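# Shelve the desk's cardboard box with blue foam blocks

## Task

Take the cardboard box off the desk and set it on the lowest shelf of the bookcase, sitting level, with its whole footprint inside the rear half of that shelf. At the end both blue foam blocks must also rest on that same shelf. The robot must not topple or finish leaning, or the task fails, and anything the robot is still propping up or gripping at the end does not count as placed.

## Robot and tools

Robot: TidyBot++, a single-arm mobile robot. The base is 0.54 m long, 0.50 m wide and 0.38 m tall and rolls on four driven casters. On top sits one seven-joint arm with a two-finger gripper. The shoulder is 0.12 m ahead of the base centre and 0.68 m off the floor. Segments: upper arm 0.42 m, forearm 0.31 m, hand 0.31 m to the reported hand point. The arm begins folded with the hand aimed down; folded, it pokes out at most 0.08 m ahead of the base and the elbow reaches up to 1.15 m high. Loose objects may occasionally get a small nudge from outside.

Frames: the base frame has its origin on the floor below the base centre, x ahead, y to the left, z up. hand_pose is in this frame and marks the spot halfway between the finger pads; its z axis runs out along the fingers and the fingers close along its y axis. The odometry frame is the base frame as it stood when the scene began. base_odometry heading is positive to the left, range -3.142 to 3.142; it counts wheel rotation, so slip appears as motion, and drift of a few cm and several degrees builds up over roughly thirty moves. base_tilt is in degrees, positive when leaning forward or right, with a fixed bias up to about 1 degree.

Tool execute_actions: argument actions is a list holding one action or none (empty list just reports state and images). An action may contain base, joints, or both, plus optional speeds; its motions start at once and may finish at different times. base holds exactly one relative move from the current base position: translate_m (metres, forward positive, -2 to 2), strafe_m (metres, left positive, -2 to 2) or rotate_rad (radians, counter-clockwise from above positive, -6.3 to 6.3). joints holds absolute target angles by name, each one number: joint_1_rad (any angle; spins the whole arm about vertical, positive clockwise from above, opposite to rotate_rad), joint_2_rad shoulder -2.249 to 2.249, joint_3_rad (any angle; upper-arm roll), joint_4_rad elbow -2.579 to 2.579, joint_5_rad (any angle; forearm roll), joint_6_rad wrist -2.099 to 2.099, joint_7_rad (any angle; hand roll, with hand down positive is counter-clockwise from above, at 1.57 fingers spread left-right), and gripper_pos, a 0 to 1 scale (0 fully open, 1 fully closed; pad gap about 85 x (1 - gripper_pos) mm). Done tolerances: ±0.039 for joints 1-4, ±0.056 for joints 5-7, ±0.03 for the gripper. Unbounded joints take the short way, so turn more than half a revolution in steps. speeds caps that action's base speed: translate_m and strafe_m 0.05 to 0.5 m/s, rotate_rad 0.1 to 1.57 rad/s (top values are defaults). A base move needing over 8.667 s is refused; no action runs past 15 s. Arm joints move up to 1.39 rad/s (1.22 for joints 5-7). cameras lists base_camera, wrist_camera or all; omitted or null gives all, [] gives none. Unknown keys or out-of-range values cause refusal with no motion. A joint or base left out may still be driving toward an earlier target.

Arm geometry with joint_1_rad 0, joint_3_rad 3.14, joint_5_rad 0 (near the start): the arm stays in the x-z plane. Tilt from vertical (forward positive): upper arm = joint_2_rad, forearm = joint_2_rad - joint_4_rad, hand = that minus joint_6_rad. Forward reach from the shoulder is the sum of length x sin(tilt), height is the sum of length x cos(tilt). A downward hand reaches at most about 0.94 m above the floor, only near the base.

Other tools: wait (seconds, 0 to 10) sends nothing new and returns state and images. zoom_image (camera base_camera or wrist_camera, region [x0, y0, x1, y1] in pixels from the top-left, at most 504 x 504) enlarges part of that camera's newest full image. finished_scene (scene: the current scene number) ends the scene for good once the last command has been held, and reports success.

Cameras: base_camera is a 644x364 pinhole looking forward and down from about 0.35 m high; wrist_camera is a 644x476 fisheye that looks where the hand points. The result's pictures line gives image order.

Result lines: base_status and joint_status report how each motion of the last accepted action ended. done (base) means the wheels turned the commanded amount, slipping or not. off_target means it stopped short and may still push. contact_stop or time_out means it let go of the target and holds in place. joint command not followed with a cause line means a self-collision check blocked the arm targets (the gripper still acts); not_followed joints may retry later. No check protects the base from the arm. on_its_own lists uncommanded motion. motor_effort gives percent of maximum, peak in brackets, with fixed biases and noise. A blocked base pushes until timeout and can read done while short. ARM HIT flags a hard hit on the base or arm. If a stop is reported, later calls in that reply are skipped.

Practical points: friction leaves joints slightly off even when done; correct by sending last command + (wanted - read). Held loads make the arm sag; never command a held joint to its reading. Closed fingertips extend about 20 mm beyond the hand point; gripper 1 squeezes roughly 96-120 N, and off_target at 1 means something is held. Torque sensor limits are 104.5 N m (joints 1-4) and 51.3 N m (joints 5-7); exceeding them freezes the arm for 10 s. Motors heat while holding loads: MOTOR HOT from 60 °C, OVER-TEMPERATURE FAULT at 75 °C, then resend targets. Avoid dropping or slamming objects, shoving hard, catching the arm on anything above about 0.8 m while driving (tip risk), and pushing sideways on a raised hand. Back away to right a leaning robot. The robot keeps holding the last command while you think.

Each tool is called after "Request:" by a JSON object that holds its "op" and its "data", one argument or row to a line.

## Session

Request:
{"op": "execute_actions", "data": {
  "actions": []
}}

Scene clock: 0.00 s.
base_odometry: x=+0.000 y=+0.000 heading=+0.000 (m, m, rad; odometry frame)
base_tilt: forward=-0.1 right=+0.2 (deg)
base_status: not commanded
joint_positions: joint_1_rad=+0.006 joint_2_rad=-0.313 joint_3_rad=+3.152 joint_4_rad=-2.557 joint_5_rad=-0.008 joint_6_rad=-0.873 joint_7_rad=+1.551 gripper_pos=+0.000
joint_status: not commanded
motor_effort: joint_1_rad=+1 joint_2_rad=-3 joint_3_rad=+2 joint_4_rad=+12 joint_5_rad=-1 joint_6_rad=+0 joint_7_rad=-1 (%)
hand_pose: x=+0.2432 y=+0.0017 z=+0.5751 quat_wxyz=(-0.005, +1.000, -0.021, +0.012) (m; base frame)
pictures: base_camera, wrist_camera
Images, in order (width x height): base_camera 644x364, wrist_camera 644x476.

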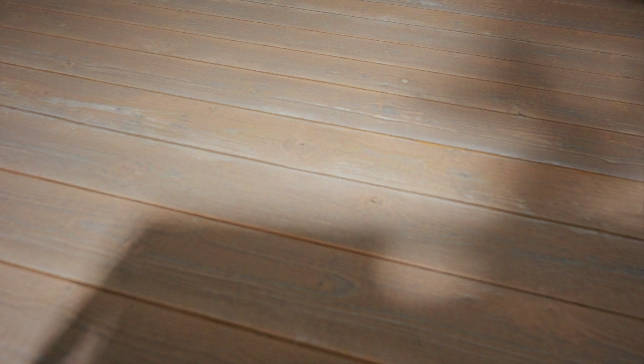

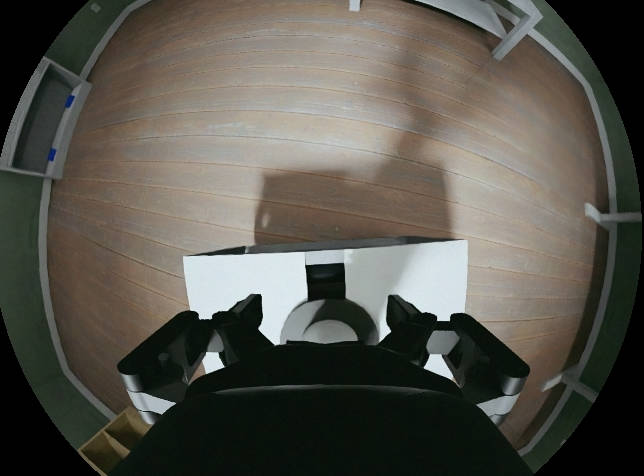

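Request:
{"op": "execute_actions", "data": {
  "actions": [
    {"joints":{"joint_6_rad":0.4},"base":{"rotate_rad":-0.6}}
  ],
  "cameras": ["wrist_camera"]
}}

Scene clock: 1.97 s.
base_odometry: x=+0.000 y=+0.000 heading=-0.598 (m, m, rad; odometry frame)
base_tilt: forward=-0.1 right=+0.2 (deg)
base_status: done
joint_positions: joint_1_rad=+0.006 joint_2_rad=-0.313 joint_3_rad=+3.152 joint_4_rad=-2.556 joint_5_rad=-0.008 joint_6_rad=+0.401 joint_7_rad=+1.551 gripper_pos=+0.000
joint_status: all done
motor_effort: joint_1_rad=+1(0) joint_2_rad=-8(8) joint_3_rad=+1(2) joint_4_rad=+16(16) joint_5_rad=+0(1) joint_6_rad=+8(9) joint_7_rad=+0(0) (%)
hand_pose: x=+0.5353 y=-0.0067 z=+0.8028 quat_wxyz=(-0.004, +0.796, -0.019, +0.605) (m; base frame)
pictures: wrist_camera
camera_calibration (this result's frames):
wrist_camera: T_world_to_cam=[[0.0140063, -0.998276, -0.056996, 0.0377053], [-0.291549, 0.0504475, -0.955225, 0.977179], [0.956453, 0.0299963, -0.29034, -0.14293], [0, 0, 0, 1]] pos_world=[0.421074, -0.00736849, 0.894076]
Images, in order (width x height): wrist_camera 644x476.

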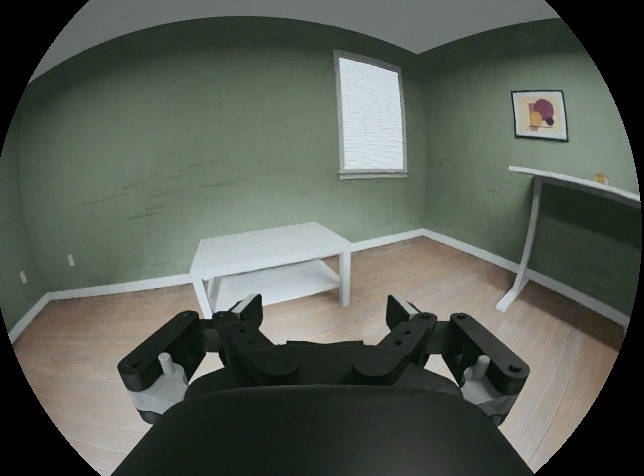

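Request:
{"op": "execute_actions", "data": {
  "actions": [
    {"joints":{"joint_6_rad":0.6},"base":{"rotate_rad":-1.15}}
  ],
  "cameras": ["wrist_camera"]
}}

Request:
{"op": "zoom_image", "data": {
  "camera": "wrist_camera",
  "region": [170,130,490,330]
}}

Scene clock: 31.13 s.
base_odometry: x=+0.000 y=+0.000 heading=-1.746 (m, m, rad; odometry frame)
base_tilt: forward=-0.1 right=+0.2 (deg)
base_status: done
joint_positions: joint_1_rad=+0.006 joint_2_rad=-0.313 joint_3_rad=+3.153 joint_4_rad=-2.553 joint_5_rad=-0.008 joint_6_rad=+0.596 joint_7_rad=+1.551 gripper_pos=+0.000
joint_status: all done
motor_effort: joint_1_rad=+1(2) joint_2_rad=-8(10) joint_3_rad=+1(3) joint_4_rad=+17(18) joint_5_rad=+0(0) joint_6_rad=+9(9) joint_7_rad=+0(1) (%)
hand_pose: x=+0.5464 y=-0.0080 z=+0.8642 quat_wxyz=(-0.003, +0.732, -0.019, +0.681) (m; base frame)
pictures: wrist_camera
camera_calibration (this result's frames):
wrist_camera: T_world_to_cam=[[0.0216875, -0.998539, -0.0494924, 0.0290853], [-0.0977076, 0.0471501, -0.994098, 0.966808], [0.994979, 0.0263952, -0.0965423, -0.324218], [0, 0, 0, 1]] pos_world=[0.416424, -0.0079845, 0.93124]
Images, in order (width x height): wrist_camera 644x476.

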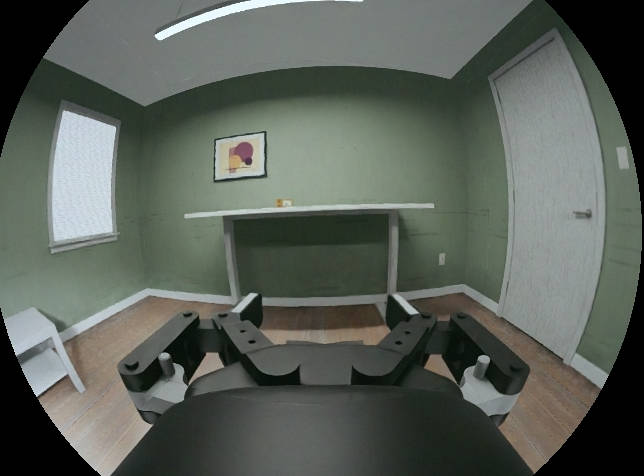

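Region (170, 130, 490, 330) of wrist_camera's 644x476 image, scaled by 1.575; it fills the top 315 rows of this view, and the rest is white.

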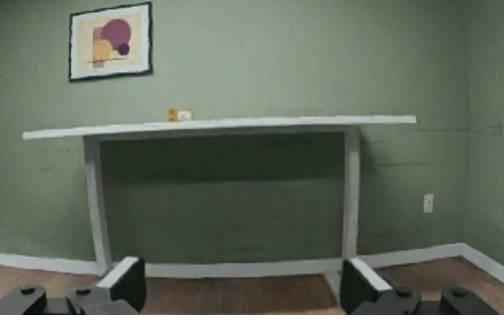

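Request:
{"op": "execute_actions", "data": {
  "actions": [
    {"joints":{"joint_2_rad":0.0,"joint_4_rad":-1.0,"joint_6_rad":-1.0},"base":{"translate_m":0.8}}
  ],
  "cameras": ["wrist_camera"]
}}

Scene clock: 34.47 s.
base_odometry: x=-0.141 y=-0.788 heading=-1.747 (m, m, rad; odometry frame)
base_tilt: forward=-0.1 right=+0.1 (deg)
base_status: done
joint_positions: joint_1_rad=+0.006 joint_2_rad=-0.004 joint_3_rad=+3.153 joint_4_rad=-1.017 joint_5_rad=-0.008 joint_6_rad=-0.976 joint_7_rad=+1.551 gripper_pos=+0.000
joint_status: all done
motor_effort: joint_1_rad=+1(0) joint_2_rad=-21(24) joint_3_rad=+1(2) joint_4_rad=+17(19) joint_5_rad=+0(0) joint_6_rad=+8(9) joint_7_rad=+0(0) (%)
hand_pose: x=+0.6686 y=-0.0061 z=+1.1425 quat_wxyz=(-0.005, +0.838, -0.016, +0.545) (m; base frame)
pictures: wrist_camera
camera_calibration (this result's frames):
wrist_camera: T_world_to_cam=[[0.0147562, -0.998151, -0.058969, 0.057511], [-0.428302, 0.0469812, -0.902414, 1.37163], [0.903515, 0.0385728, -0.426817, 0.0195812], [0, 0, 0, 1]] pos_world=[0.568933, -0.00779167, 1.24953]
Images, in order (width x height): wrist_camera 644x476.

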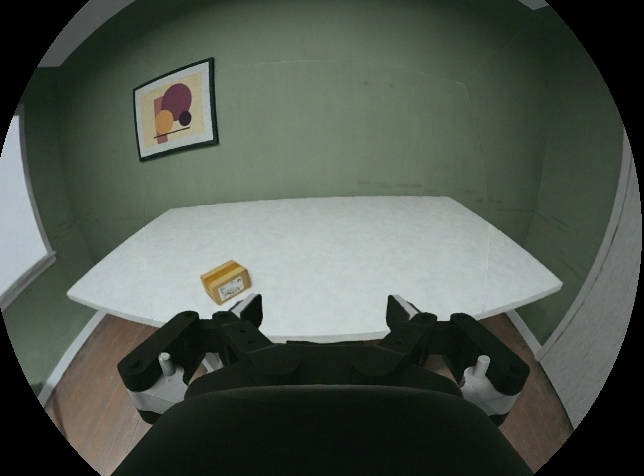

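Request:
{"op": "zoom_image", "data": {
  "camera": "wrist_camera",
  "region": [170,240,290,330]
}}

Region (170, 240, 290, 330) of wrist_camera's 644x476 image, scaled by 4.200; it fills the top 378 rows of this view, and the rest is white.

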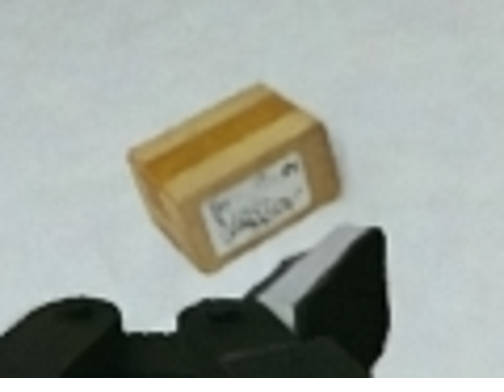

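Request:
{"op": "execute_actions", "data": {
  "actions": [
    {"base":{"strafe_m":0.94}}
  ],
  "cameras": []
}}

Request:
{"op": "execute_actions", "data": {
  "actions": [
    {"base":{"rotate_rad":-0.68}}
  ],
  "cameras": []
}}

Request:
{"op": "execute_actions", "data": {
  "actions": [
    {"base":{"translate_m":0.2}}
  ]
}}

Scene clock: 39.37 s.
base_odometry: x=+0.784 y=-0.953 heading=-1.748 (m, m, rad; odometry frame)
base_tilt: forward=-0.1 right=+0.1 (deg)
base_status: done
joint_positions: joint_1_rad=+0.006 joint_2_rad=-0.004 joint_3_rad=+3.153 joint_4_rad=-1.017 joint_5_rad=-0.008 joint_6_rad=-0.977 joint_7_rad=+1.551 gripper_pos=+0.000
joint_status: not commanded
motor_effort: joint_1_rad=+1(2) joint_2_rad=-22(23) joint_3_rad=+1(2) joint_4_rad=+17(18) joint_5_rad=-1(2) joint_6_rad=+8(8) joint_7_rad=+0(0) (%)
hand_pose: x=+0.6685 y=-0.0061 z=+1.1425 quat_wxyz=(-0.005, +0.838, -0.016, +0.545) (m; base frame)
pictures: none
No camera images: the call's "cameras" was empty. Leave "cameras" out to get every camera's image.

Scene clock: 41.03 s.
base_odometry: x=+0.784 y=-0.953 heading=-2.425 (m, m, rad; odometry frame)
base_tilt: forward=-0.1 right=+0.2 (deg)
base_status: done
joint_positions: joint_1_rad=+0.007 joint_2_rad=-0.003 joint_3_rad=+3.157 joint_4_rad=-1.016 joint_5_rad=-0.008 joint_6_rad=-0.977 joint_7_rad=+1.551 gripper_pos=+0.000
joint_status: not commanded
motor_effort: joint_1_rad=+1(1) joint_2_rad=-21(27) joint_3_rad=+1(1) joint_4_rad=+17(18) joint_5_rad=-1(2) joint_6_rad=+8(8) joint_7_rad=+0(1) (%)
hand_pose: x=+0.6687 y=-0.0089 z=+1.1423 quat_wxyz=(-0.004, +0.839, -0.018, +0.544) (m; base frame)
pictures: none
No camera images: the call's "cameras" was empty. Leave "cameras" out to get every camera's image.

Scene clock: 42.67 s.
base_odometry: x=+0.633 y=-1.084 heading=-2.427 (m, m, rad; odometry frame)
base_tilt: forward=-0.1 right=+0.2 (deg)
base_status: done
joint_positions: joint_1_rad=+0.007 joint_2_rad=+0.007 joint_3_rad=+3.157 joint_4_rad=-1.015 joint_5_rad=-0.008 joint_6_rad=-0.979 joint_7_rad=+1.551 gripper_pos=+0.000
joint_status: not commanded
motor_effort: joint_1_rad=+1(1) joint_2_rad=-22(26) joint_3_rad=+1(1) joint_4_rad=+17(18) joint_5_rad=-1(1) joint_6_rad=+8(8) joint_7_rad=-1(0) (%)
hand_pose: x=+0.6733 y=-0.0089 z=+1.1367 quat_wxyz=(-0.003, +0.842, -0.018, +0.540) (m; base frame)
pictures: base_camera, wrist_camera
camera_calibration (this result's frames):
wrist_camera: T_world_to_cam=[[0.00912957, -0.998205, -0.0591818, 0.0583936], [-0.439075, 0.0491719, -0.897104, 1.36975], [0.898404, 0.0341754, -0.437838, 0.0288937], [0, 0, 0, 1]] pos_world=[0.57493, -0.0100517, 1.24491]
Images, in order (width x height): base_camera 644x364, wrist_camera 644x476.

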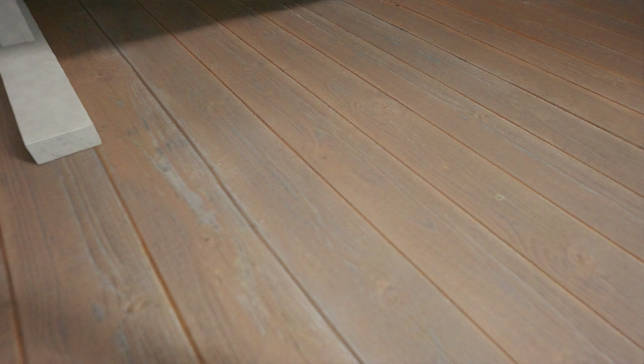

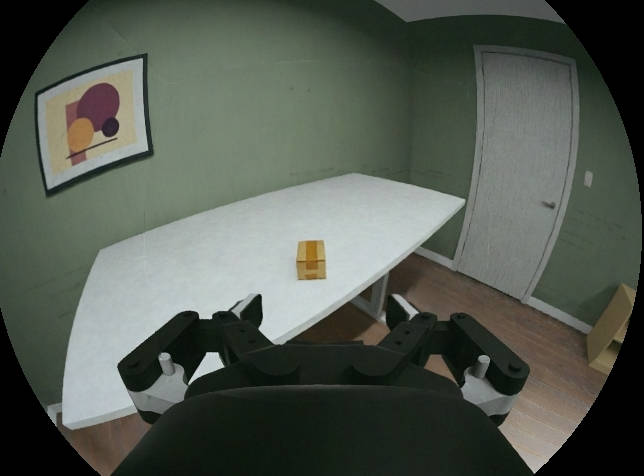

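Request:
{"op": "execute_actions", "data": {
  "actions": [
    {"base":{"strafe_m":0.03},"joints":{"joint_2_rad":0.2,"joint_4_rad":-1.264,"joint_6_rad":-0.53}}
  ],
  "cameras": ["wrist_camera"]
}}

Scene clock: 45.10 s.
base_odometry: x=+0.652 y=-1.107 heading=-2.427 (m, m, rad; odometry frame)
base_tilt: forward=-0.1 right=+0.1 (deg)
base_status: done
joint_positions: joint_1_rad=+0.007 joint_2_rad=+0.205 joint_3_rad=+3.152 joint_4_rad=-1.261 joint_5_rad=-0.008 joint_6_rad=-0.554 joint_7_rad=+1.551 gripper_pos=+0.000
joint_status: all done
motor_effort: joint_1_rad=+1(3) joint_2_rad=-33(39) joint_3_rad=+1(3) joint_4_rad=+19(21) joint_5_rad=-1(2) joint_6_rad=+8(9) joint_7_rad=-1(0) (%)
hand_pose: x=+0.7979 y=-0.0081 z=+0.9912 quat_wxyz=(-0.004, +0.847, -0.017, +0.532) (m; base frame)
pictures: wrist_camera
camera_calibration (this result's frames):
wrist_camera: T_world_to_cam=[[0.0102189, -0.998213, -0.0588694, 0.0482715], [-0.45645, 0.0477245, -0.888468, 1.29915], [0.889691, 0.0359501, -0.455146, -0.122634], [0, 0, 0, 1]] pos_world=[0.701609, -0.00940713, 1.10128]
Images, in order (width x height): wrist_camera 644x476.

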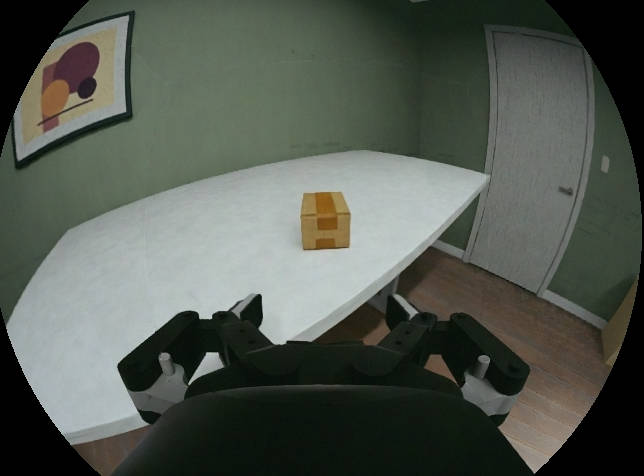

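Request:
{"op": "execute_actions", "data": {
  "actions": [
    {"base":{"translate_m":0.09},"speeds":{"translate_m":0.1},"joints":{"joint_6_rad":-0.5}}
  ]
}}

Scene clock: 46.97 s.
base_odometry: x=+0.585 y=-1.166 heading=-2.426 (m, m, rad; odometry frame)
base_tilt: forward=-0.1 right=+0.2 (deg)
base_status: done
joint_positions: joint_1_rad=+0.007 joint_2_rad=+0.202 joint_3_rad=+3.152 joint_4_rad=-1.261 joint_5_rad=-0.008 joint_6_rad=-0.521 joint_7_rad=+1.551 gripper_pos=+0.000
joint_status: all done
motor_effort: joint_1_rad=+1(0) joint_2_rad=-33(37) joint_3_rad=+1(0) joint_4_rad=+19(21) joint_5_rad=-1(1) joint_6_rad=+8(9) joint_7_rad=+0(0) (%)
hand_pose: x=+0.8013 y=-0.0082 z=+1.0026 quat_wxyz=(-0.004, +0.837, -0.017, +0.547) (m; base frame)
pictures: base_camera, wrist_camera
camera_calibration (this result's frames):
wrist_camera: T_world_to_cam=[[0.0121281, -0.998248, -0.0579151, 0.0462992], [-0.423975, 0.0473214, -0.904437, 1.30079], [0.905593, 0.0355236, -0.422658, -0.165771], [0, 0, 0, 1]] pos_world=[0.701063, -0.00944848, 1.1091]
Images, in order (width x height): base_camera 644x364, wrist_camera 644x476.

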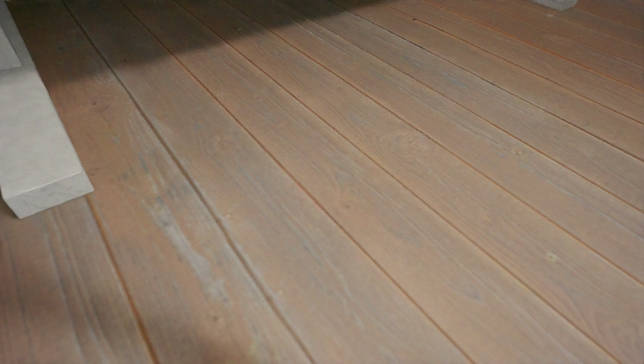

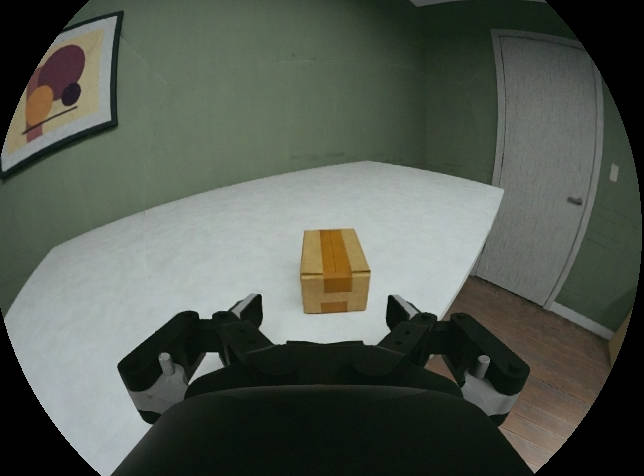

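Request:
{"op": "execute_actions", "data": {
  "actions": [
    {"base":{"strafe_m":-0.011},"joints":{"joint_6_rad":-0.545}}
  ],
  "cameras": []
}}

Request:
{"op": "execute_actions", "data": {
  "actions": [
    {"base":{"translate_m":0.07},"speeds":{"translate_m":0.1}}
  ],
  "cameras": ["wrist_camera"]
}}

Scene clock: 48.30 s.
base_odometry: x=+0.577 y=-1.158 heading=-2.426 (m, m, rad; odometry frame)
base_tilt: forward=-0.1 right=+0.2 (deg)
base_status: done
joint_positions: joint_1_rad=+0.006 joint_2_rad=+0.202 joint_3_rad=+3.153 joint_4_rad=-1.261 joint_5_rad=-0.008 joint_6_rad=-0.525 joint_7_rad=+1.551 gripper_pos=+0.000
joint_status: all done
motor_effort: joint_1_rad=+1(7) joint_2_rad=-33(36) joint_3_rad=+1(5) joint_4_rad=+19(20) joint_5_rad=-2(1) joint_6_rad=+8(8) joint_7_rad=+0(1) (%)
hand_pose: x=+0.8007 y=-0.0084 z=+1.0013 quat_wxyz=(-0.004, +0.838, -0.017, +0.545) (m; base frame)
pictures: none
No camera images: the call's "cameras" was empty. Leave "cameras" out to get every camera's image.

Scene clock: 49.60 s.
base_odometry: x=+0.524 y=-1.204 heading=-2.426 (m, m, rad; odometry frame)
base_tilt: forward=-0.1 right=+0.2 (deg)
base_status: done
joint_positions: joint_1_rad=+0.006 joint_2_rad=+0.202 joint_3_rad=+3.153 joint_4_rad=-1.261 joint_5_rad=-0.008 joint_6_rad=-0.526 joint_7_rad=+1.551 gripper_pos=+0.000
joint_status: not commanded
motor_effort: joint_1_rad=+1(7) joint_2_rad=-33(36) joint_3_rad=+1(5) joint_4_rad=+19(20) joint_5_rad=+0(0) joint_6_rad=+8(9) joint_7_rad=+0(1) (%)
hand_pose: x=+0.8006 y=-0.0084 z=+1.0013 quat_wxyz=(-0.004, +0.838, -0.017, +0.545) (m; base frame)
pictures: wrist_camera
camera_calibration (this result's frames):
wrist_camera: T_world_to_cam=[[0.0115135, -0.998255, -0.0579099, 0.0465344], [-0.428267, 0.0474101, -0.902408, 1.30077], [0.903579, 0.0351908, -0.426974, -0.159727], [0, 0, 0, 1]] pos_world=[0.700866, -0.00959541, 1.10832]
Images, in order (width x height): wrist_camera 644x476.

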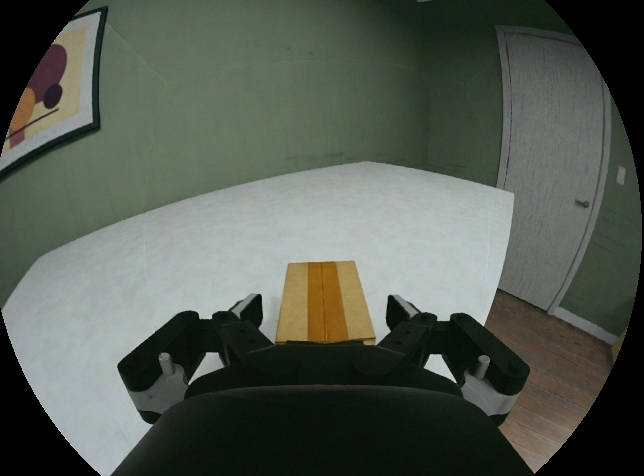

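Centered. Lowering slightly, then gripping.

Request:
{"op": "execute_actions", "data": {
  "actions": [
    {"joints":{"joint_6_rad":-0.585}}
  ],
  "cameras": []
}}

Request:
{"op": "execute_actions", "data": {
  "actions": [
    {"joints":{"gripper_pos":1}}
  ],
  "cameras": ["wrist_camera"]
}}

Request:
{"op": "execute_actions", "data": {
  "actions": [
    {"joints":{"joint_2_rad":0.1}}
  ],
  "cameras": ["wrist_camera"]
}}

Scene clock: 50.70 s.
base_odometry: x=+0.524 y=-1.204 heading=-2.426 (m, m, rad; odometry frame)
base_tilt: forward=-0.1 right=+0.2 (deg)
base_status: not commanded
joint_positions: joint_1_rad=+0.006 joint_2_rad=+0.202 joint_3_rad=+3.153 joint_4_rad=-1.261 joint_5_rad=-0.008 joint_6_rad=-0.565 joint_7_rad=+1.551 gripper_pos=+0.000
joint_status: all done
motor_effort: joint_1_rad=+1(1) joint_2_rad=-33(34) joint_3_rad=+1(1) joint_4_rad=+19(20) joint_5_rad=+0(0) joint_6_rad=+8(8) joint_7_rad=+0(0) (%)
hand_pose: x=+0.7953 y=-0.0082 z=+0.9902 quat_wxyz=(-0.004, +0.849, -0.017, +0.528) (m; base frame)
pictures: none
No camera images: the call's "cameras" was empty. Leave "cameras" out to get every camera's image.

Scene clock: 51.80 s.
base_odometry: x=+0.524 y=-1.204 heading=-2.426 (m, m, rad; odometry frame)
base_tilt: forward=-0.1 right=+0.1 (deg)
base_status: not commanded
joint_positions: joint_1_rad=+0.006 joint_2_rad=+0.201 joint_3_rad=+3.153 joint_4_rad=-1.261 joint_5_rad=-0.008 joint_6_rad=-0.565 joint_7_rad=+1.551 gripper_pos=+0.355
joint_status: gripper_pos off_target (ended at +0.355, target +1.000)
motor_effort: joint_1_rad=+1(1) joint_2_rad=-33(33) joint_3_rad=+1(1) joint_4_rad=+19(20) joint_5_rad=+0(1) joint_6_rad=+8(9) joint_7_rad=+0(1) (%)
hand_pose: x=+0.7951 y=-0.0082 z=+0.9907 quat_wxyz=(-0.004, +0.849, -0.017, +0.529) (m; base frame)
pictures: wrist_camera
camera_calibration (this result's frames):
wrist_camera: T_world_to_cam=[[0.00948634, -0.998215, -0.0589577, 0.0487883], [-0.46293, 0.0478775, -0.885101, 1.29926], [0.886344, 0.0356897, -0.461649, -0.111237], [0, 0, 0, 1]] pos_world=[0.699599, -0.0095343, 1.1015]
Images, in order (width x height): wrist_camera 644x476.

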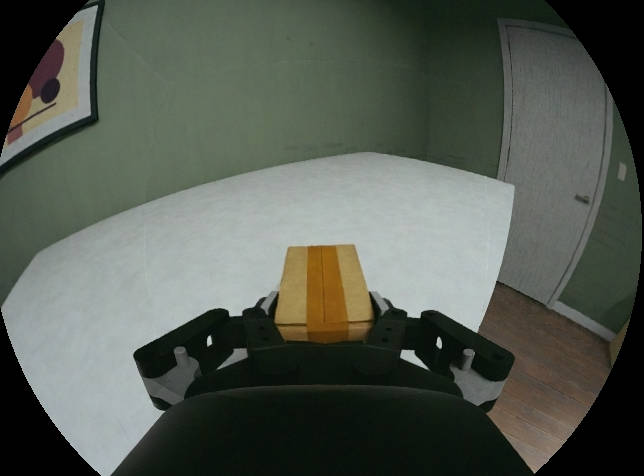

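Scene clock: 52.87 s.
base_odometry: x=+0.524 y=-1.204 heading=-2.426 (m, m, rad; odometry frame)
base_tilt: forward=-0.1 right=+0.2 (deg)
base_status: not commanded
joint_positions: joint_1_rad=+0.006 joint_2_rad=+0.103 joint_3_rad=+3.153 joint_4_rad=-1.262 joint_5_rad=-0.008 joint_6_rad=-0.569 joint_7_rad=+1.551 gripper_pos=+0.355
joint_status: all done
motor_effort: joint_1_rad=+1(1) joint_2_rad=-29(37) joint_3_rad=+1(1) joint_4_rad=+20(21) joint_5_rad=+0(0) joint_6_rad=+9(9) joint_7_rad=+1(0) (%)
hand_pose: x=+0.7611 y=-0.0080 z=+1.0542 quat_wxyz=(-0.004, +0.823, -0.017, +0.568) (m; base frame)
pictures: wrist_camera
camera_calibration (this result's frames):
wrist_camera: T_world_to_cam=[[0.0149991, -0.998248, -0.0572372, 0.04707], [-0.377355, 0.0473593, -0.924857, 1.31654], [0.925947, 0.0354707, -0.375983, -0.172299], [0, 0, 0, 1]] pos_world=[0.655636, -0.00925126, 1.15552]
Images, in order (width x height): wrist_camera 644x476.

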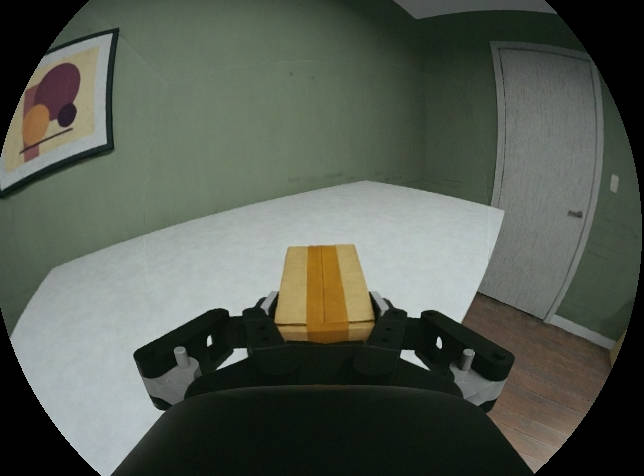

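Request:
{"op": "execute_actions", "data": {
  "actions": [
    {"base":{"translate_m":-0.2}}
  ],
  "cameras": []
}}

Request:
{"op": "execute_actions", "data": {
  "actions": [
    {"base":{"rotate_rad":-2.46},"speeds":{"rotate_rad":1.0}}
  ],
  "cameras": ["wrist_camera"]
}}

Request:
{"op": "execute_actions", "data": {
  "actions": [
    {"base":{"translate_m":1.5},"joints":{"joint_2_rad":1.0,"joint_4_rad":-1.5,"joint_6_rad":0.6}}
  ],
  "cameras": ["wrist_camera"]
}}

Scene clock: 55.47 s.
base_odometry: x=+0.675 y=-1.073 heading=-2.427 (m, m, rad; odometry frame)
base_tilt: forward=-0.1 right=+0.2 (deg)
base_status: done
joint_positions: joint_1_rad=+0.006 joint_2_rad=+0.101 joint_3_rad=+3.152 joint_4_rad=-1.262 joint_5_rad=-0.008 joint_6_rad=-0.571 joint_7_rad=+1.551 gripper_pos=+0.355
joint_status: not commanded
motor_effort: joint_1_rad=+1(6) joint_2_rad=-29(33) joint_3_rad=+1(2) joint_4_rad=+20(21) joint_5_rad=+0(2) joint_6_rad=+9(10) joint_7_rad=+0(0) (%)
hand_pose: x=+0.7600 y=-0.0074 z=+1.0546 quat_wxyz=(-0.004, +0.823, -0.016, +0.568) (m; base frame)
pictures: none
No camera images: the call's "cameras" was empty. Leave "cameras" out to get every camera's image.

Scene clock: 58.93 s.
base_odometry: x=+0.674 y=-1.073 heading=+1.399 (m, m, rad; odometry frame)
base_tilt: forward=-0.1 right=+0.2 (deg)
base_status: done
joint_positions: joint_1_rad=+0.006 joint_2_rad=+0.102 joint_3_rad=+3.155 joint_4_rad=-1.262 joint_5_rad=-0.008 joint_6_rad=-0.572 joint_7_rad=+1.551 gripper_pos=+0.355
joint_status: not commanded
motor_effort: joint_1_rad=+1(6) joint_2_rad=-30(32) joint_3_rad=+1(5) joint_4_rad=+20(20) joint_5_rad=-1(0) joint_6_rad=+9(9) joint_7_rad=+0(0) (%)
hand_pose: x=+0.7605 y=-0.0089 z=+1.0539 quat_wxyz=(-0.004, +0.823, -0.017, +0.567) (m; base frame)
pictures: wrist_camera
camera_calibration (this result's frames):
wrist_camera: T_world_to_cam=[[0.0133525, -0.998279, -0.0571092, 0.0472799], [-0.379374, 0.0477861, -0.924008, 1.31664], [0.925147, 0.0340036, -0.378083, -0.168966], [0, 0, 0, 1]] pos_world=[0.655185, -0.00997286, 1.1554]
Images, in order (width x height): wrist_camera 644x476.

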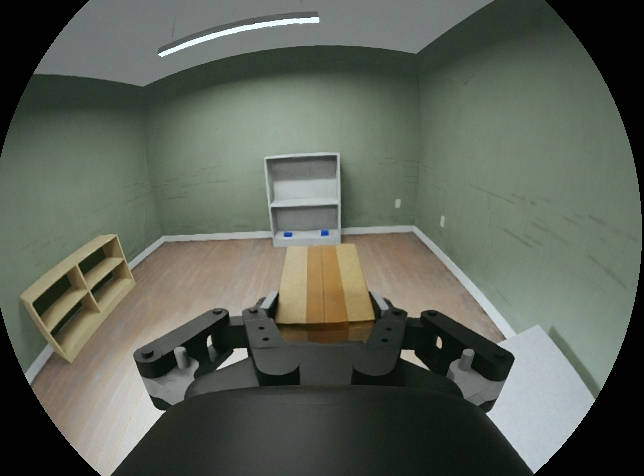

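Scene clock: 63.30 s.
base_odometry: x=+0.935 y=+0.405 heading=+1.397 (m, m, rad; odometry frame)
base_tilt: forward=-0.1 right=+0.1 (deg)
base_status: done
joint_positions: joint_1_rad=+0.006 joint_2_rad=+1.006 joint_3_rad=+3.154 joint_4_rad=-1.489 joint_5_rad=-0.008 joint_6_rad=+0.573 joint_7_rad=+1.551 gripper_pos=+0.355
joint_status: all done
motor_effort: joint_1_rad=+1(2) joint_2_rad=-54(59) joint_3_rad=+1(1) joint_4_rad=+14(21) joint_5_rad=-1(2) joint_6_rad=+9(10) joint_7_rad=+0(0) (%)
hand_pose: x=+0.9561 y=-0.0122 z=+0.5487 quat_wxyz=(+0.002, +0.820, -0.015, +0.573) (m; base frame)
pictures: wrist_camera
camera_calibration (this result's frames):
wrist_camera: T_world_to_cam=[[0.0118571, -0.998959, -0.0440503, 0.00679202], [-0.366983, 0.0366318, -0.929506, 0.915305], [0.930152, 0.027187, -0.366166, -0.552261], [0, 0, 0, 1]] pos_world=[0.849507, -0.01173, 0.648861]
Images, in order (width x height): wrist_camera 644x476.

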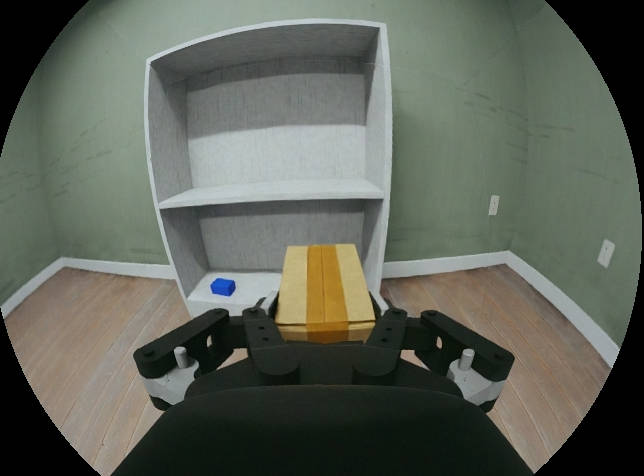

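Request:
{"op": "execute_actions", "data": {
  "actions": [
    {"base":{"strafe_m":0.22},"joints":{"joint_2_rad":1.67,"joint_4_rad":-1.188,"joint_6_rad":0.86}}
  ],
  "cameras": []
}}

Request:
{"op": "execute_actions", "data": {
  "actions": [
    {"base":{"translate_m":0.4}}
  ]
}}

Scene clock: 66.07 s.
base_odometry: x=+0.718 y=+0.443 heading=+1.397 (m, m, rad; odometry frame)
base_tilt: forward=-0.1 right=+0.1 (deg)
base_status: done
joint_positions: joint_1_rad=-0.001 joint_2_rad=+1.678 joint_3_rad=+3.152 joint_4_rad=-1.207 joint_5_rad=-0.008 joint_6_rad=+0.831 joint_7_rad=+1.551 gripper_pos=+0.355
joint_status: all done
motor_effort: joint_1_rad=+1(7) joint_2_rad=-53(59) joint_3_rad=+1(3) joint_4_rad=+8(13) joint_5_rad=+0(2) joint_6_rad=+9(10) joint_7_rad=-1(0) (%)
hand_pose: x=+0.8928 y=-0.0036 z=+0.1882 quat_wxyz=(+0.000, +0.856, -0.009, +0.517) (m; base frame)
pictures: none
No camera images: the call's "cameras" was empty. Leave "cameras" out to get every camera's image.

Scene clock: 70.20 s.
base_odometry: x=+0.786 y=+0.837 heading=+1.399 (m, m, rad; odometry frame)
base_tilt: forward=-0.1 right=+0.2 (deg)
base_status: translate_m time_out (by the wheels' count: +0.400 of +0.400)
joint_positions: joint_1_rad=-0.001 joint_2_rad=+1.677 joint_3_rad=+3.152 joint_4_rad=-1.200 joint_5_rad=-0.008 joint_6_rad=+0.832 joint_7_rad=+1.551 gripper_pos=+0.355
joint_status: not commanded
motor_effort: joint_1_rad=+0(9) joint_2_rad=-54(56) joint_3_rad=+0(2) joint_4_rad=+9(10) joint_5_rad=-1(2) joint_6_rad=+8(9) joint_7_rad=+0(0) (%)
hand_pose: x=+0.8966 y=-0.0042 z=+0.1917 quat_wxyz=(+0.000, +0.853, -0.009, +0.521) (m; base frame)
pictures: base_camera, wrist_camera
camera_calibration (this result's frames):
wrist_camera: T_world_to_cam=[[0.0185984, -0.998798, -0.0453611, -0.00606051], [-0.478364, 0.03095, -0.877616, 0.651215], [0.877965, 0.0380214, -0.477213, -0.559701], [0, 0, 0, 1]] pos_world=[0.803028, -0.00492772, 0.304145]
Images, in order (width x height): base_camera 644x364, wrist_camera 644x476.

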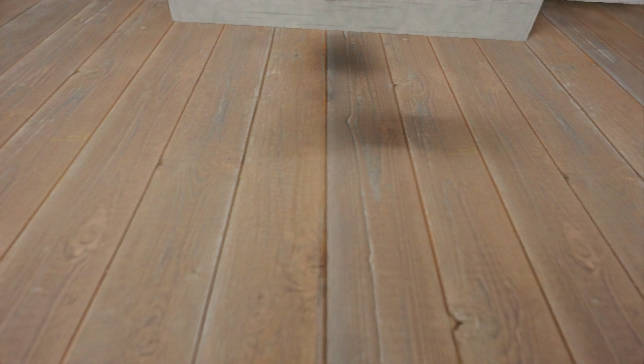

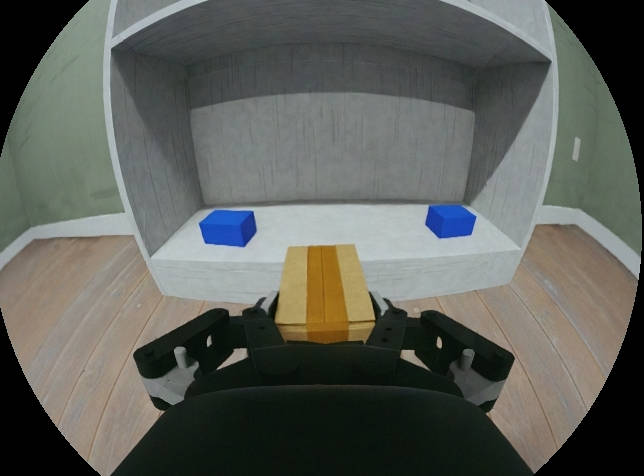

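Request:
{"op": "execute_actions", "data": {
  "actions": [
    {"base":{"translate_m":0.33},"speeds":{"translate_m":0.2},"joints":{"joint_2_rad":1.70,"joint_6_rad":0.9}}
  ]
}}

Scene clock: 73.27 s.
base_odometry: x=+0.842 y=+1.162 heading=+1.401 (m, m, rad; odometry frame)
base_tilt: forward=-0.1 right=+0.1 (deg)
base_status: done
joint_positions: joint_1_rad=-0.001 joint_2_rad=+1.707 joint_3_rad=+3.152 joint_4_rad=-1.200 joint_5_rad=-0.008 joint_6_rad=+0.871 joint_7_rad=+1.551 gripper_pos=+0.355
joint_status: all done
motor_effort: joint_1_rad=+1(5) joint_2_rad=-53(56) joint_3_rad=+0(0) joint_4_rad=+8(10) joint_5_rad=-1(1) joint_6_rad=+9(10) joint_7_rad=+0(0) (%)
hand_pose: x=+0.8874 y=-0.0042 z=+0.1795 quat_wxyz=(+0.000, +0.851, -0.009, +0.525) (m; base frame)
pictures: base_camera, wrist_camera
camera_calibration (this result's frames):
wrist_camera: T_world_to_cam=[[0.0193471, -0.998803, -0.0449221, -0.00714225], [-0.470018, 0.0305701, -0.882127, 0.629471], [0.882445, 0.0381808, -0.468864, -0.562933], [0, 0, 0, 1]] pos_world=[0.792758, -0.00488348, 0.291013]
Images, in order (width x height): base_camera 644x364, wrist_camera 644x476.

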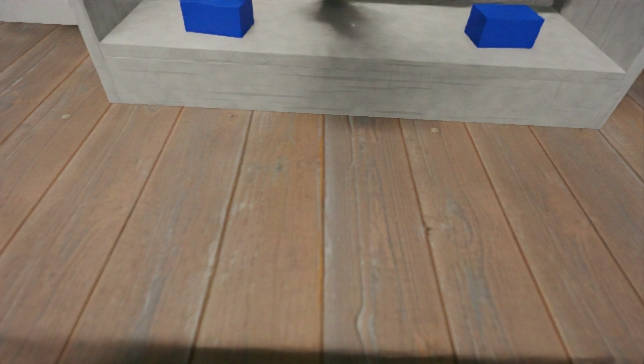

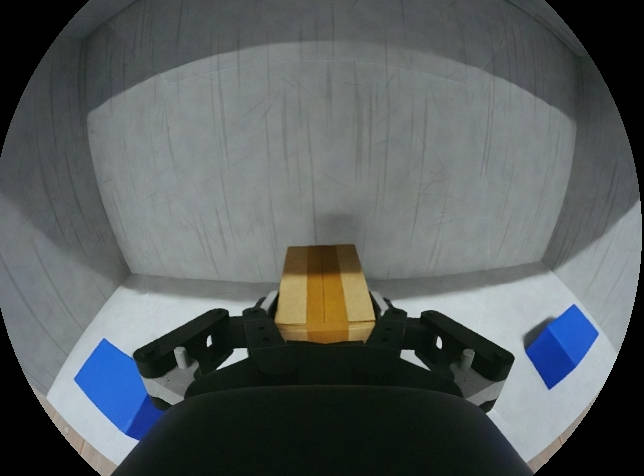

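Request:
{"op": "execute_actions", "data": {
  "actions": [
    {"base":{"translate_m":0.075},"speeds":{"translate_m":0.07},"joints":{"joint_2_rad":1.795,"joint_6_rad":1.005}}
  ]
}}

Scene clock: 75.30 s.
base_odometry: x=+0.854 y=+1.236 heading=+1.402 (m, m, rad; odometry frame)
base_tilt: forward=-0.1 right=+0.2 (deg)
base_status: done
joint_positions: joint_1_rad=+0.000 joint_2_rad=+1.797 joint_3_rad=+3.152 joint_4_rad=-1.201 joint_5_rad=-0.008 joint_6_rad=+0.988 joint_7_rad=+1.551 gripper_pos=+0.355
joint_status: all done
motor_effort: joint_1_rad=+2(9) joint_2_rad=-50(54) joint_3_rad=+2(4) joint_4_rad=+8(15) joint_5_rad=-2(2) joint_6_rad=+8(10) joint_7_rad=+0(1) (%)
hand_pose: x=+0.8556 y=-0.0047 z=+0.1437 quat_wxyz=(+0.000, +0.844, -0.009, +0.536) (m; base frame)
pictures: base_camera, wrist_camera
camera_calibration (this result's frames):
wrist_camera: T_world_to_cam=[[0.0205726, -0.998834, -0.043682, -0.00985509], [-0.447541, 0.0298691, -0.893764, 0.565443], [0.894027, 0.0379365, -0.446404, -0.564784], [0, 0, 0, 1]] pos_world=[0.758194, -0.00530695, 0.25282]
Images, in order (width x height): base_camera 644x364, wrist_camera 644x476.

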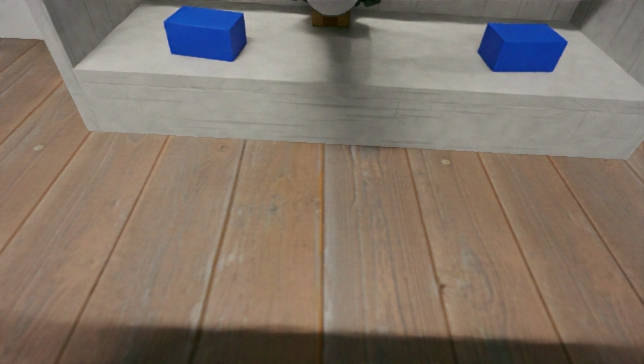

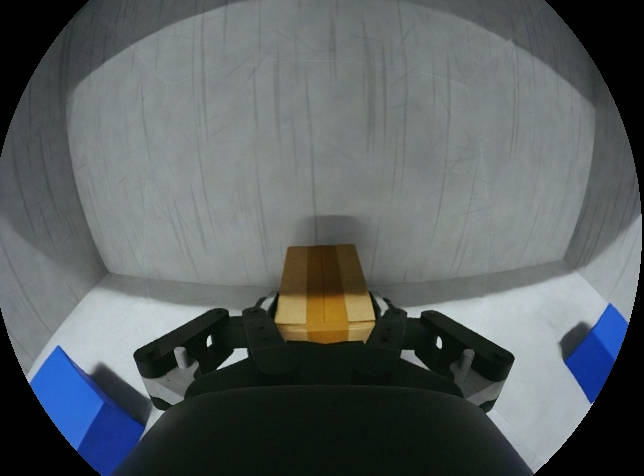

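Request:
{"op": "execute_actions", "data": {
  "actions": [
    {"base":{"translate_m":0.015},"speeds":{"translate_m":0.05},"joints":{"joint_2_rad":1.83,"joint_6_rad":1.02}}
  ]
}}

Scene clock: 76.40 s.
base_odometry: x=+0.856 y=+1.251 heading=+1.402 (m, m, rad; odometry frame)
base_tilt: forward=-0.1 right=+0.2 (deg)
base_status: done
joint_positions: joint_1_rad=+0.001 joint_2_rad=+1.808 joint_3_rad=+3.152 joint_4_rad=-1.241 joint_5_rad=-0.008 joint_6_rad=+1.058 joint_7_rad=+1.551 gripper_pos=+0.355
joint_status: all done
motor_effort: joint_1_rad=+0(3) joint_2_rad=-43(52) joint_3_rad=+2(1) joint_4_rad=+15(20) joint_5_rad=+1(3) joint_6_rad=-1(8) joint_7_rad=+1(2) (%)
hand_pose: x=+0.8412 y=-0.0053 z=+0.1427 quat_wxyz=(+0.000, +0.839, -0.009, +0.544) (m; base frame)
pictures: base_camera, wrist_camera
camera_calibration (this result's frames):
wrist_camera: T_world_to_cam=[[0.0206198, -0.998866, -0.0429226, -0.0104065], [-0.430509, 0.029877, -0.902091, 0.545005], [0.90235, 0.0370796, -0.429405, -0.561791], [0, 0, 0, 1]] pos_world=[0.741777, -0.00584689, 0.249962]
Images, in order (width x height): base_camera 644x364, wrist_camera 644x476.

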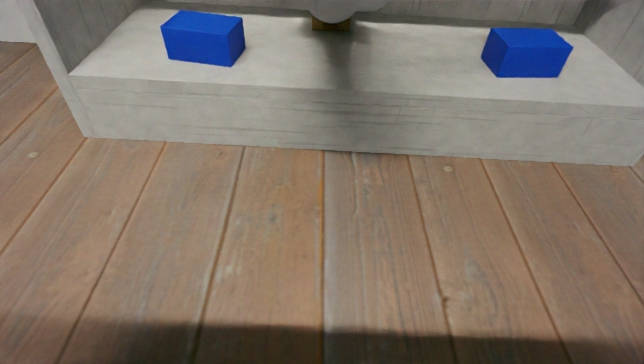

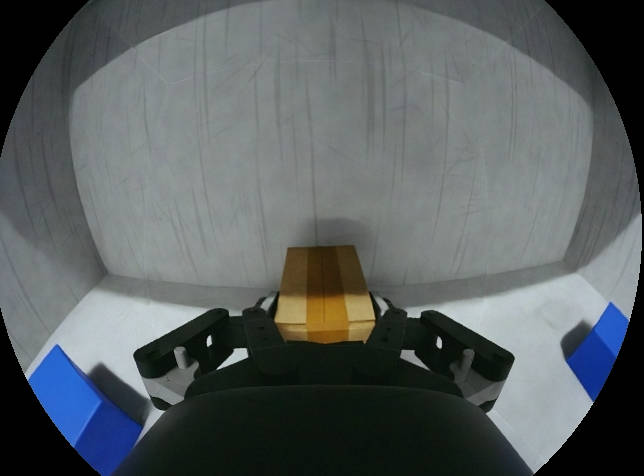

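The efforts show contact with both the back wall and the shelf. Releasing and backing off.

Request:
{"op": "execute_actions", "data": {
  "actions": [
    {"base":{"translate_m":-0.01},"joints":{"gripper_pos":0,"joint_2_rad":1.80,"joint_6_rad":1.04}}
  ],
  "cameras": []
}}

Request:
{"op": "execute_actions", "data": {
  "actions": [
    {"base":{"translate_m":-0.25},"speeds":{"translate_m":0.25}}
  ]
}}

Scene clock: 78.07 s.
base_odometry: x=+0.854 y=+1.241 heading=+1.402 (m, m, rad; odometry frame)
base_tilt: forward=-0.1 right=+0.1 (deg)
base_status: done
joint_positions: joint_1_rad=+0.002 joint_2_rad=+1.807 joint_3_rad=+3.152 joint_4_rad=-1.196 joint_5_rad=-0.009 joint_6_rad=+1.044 joint_7_rad=+1.551 gripper_pos=+0.000
joint_status: all done
motor_effort: joint_1_rad=+1(3) joint_2_rad=-48(53) joint_3_rad=+0(0) joint_4_rad=+7(14) joint_5_rad=-1(3) joint_6_rad=+8(12) joint_7_rad=+0(1) (%)
hand_pose: x=+0.8596 y=-0.0057 z=+0.1541 quat_wxyz=(+0.000, +0.830, -0.009, +0.558) (m; base frame)
pictures: none
No camera images: the call's "cameras" was empty. Leave "cameras" out to get every camera's image.

Scene clock: 80.00 s.
base_odometry: x=+0.812 y=+0.994 heading=+1.403 (m, m, rad; odometry frame)
base_tilt: forward=-0.1 right=+0.2 (deg)
base_status: done
joint_positions: joint_1_rad=+0.002 joint_2_rad=+1.802 joint_3_rad=+3.152 joint_4_rad=-1.195 joint_5_rad=-0.009 joint_6_rad=+1.044 joint_7_rad=+1.551 gripper_pos=+0.000
joint_status: not commanded
motor_effort: joint_1_rad=+1(4) joint_2_rad=-49(51) joint_3_rad=+0(1) joint_4_rad=+6(8) joint_5_rad=-1(1) joint_6_rad=+8(8) joint_7_rad=+0(0) (%)
hand_pose: x=+0.8628 y=-0.0060 z=+0.1584 quat_wxyz=(+0.000, +0.828, -0.009, +0.560) (m; base frame)
pictures: base_camera, wrist_camera
camera_calibration (this result's frames):
wrist_camera: T_world_to_cam=[[0.0213664, -0.998879, -0.0422494, -0.0116315], [-0.395645, 0.0303614, -0.917902, 0.540845], [0.918155, 0.0363281, -0.394552, -0.593642], [0, 0, 0, 1]] pos_world=[0.759287, -0.00647341, 0.261728]
Images, in order (width x height): base_camera 644x364, wrist_camera 644x476.

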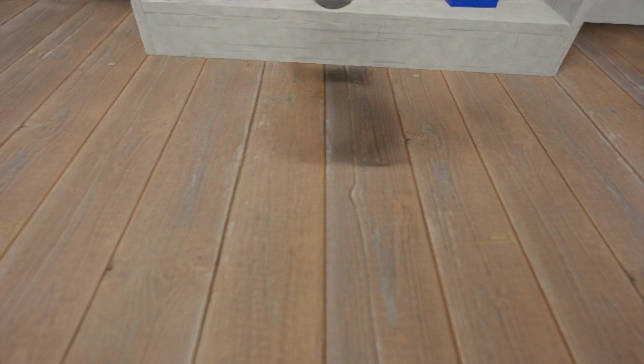

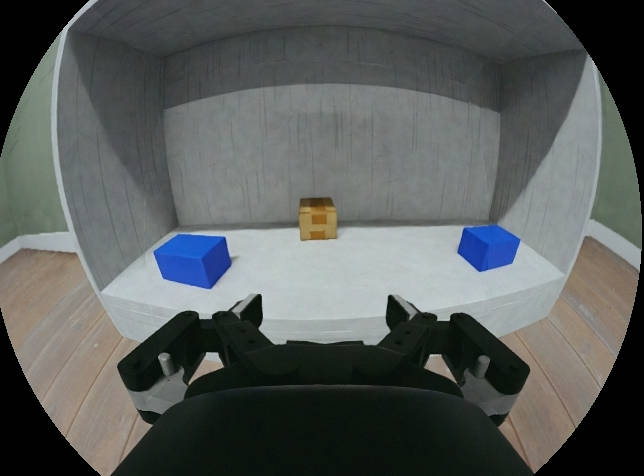

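Request:
{"op": "finished_scene", "data": {
  "scene": 1
}}

The scene is finished: the task was done.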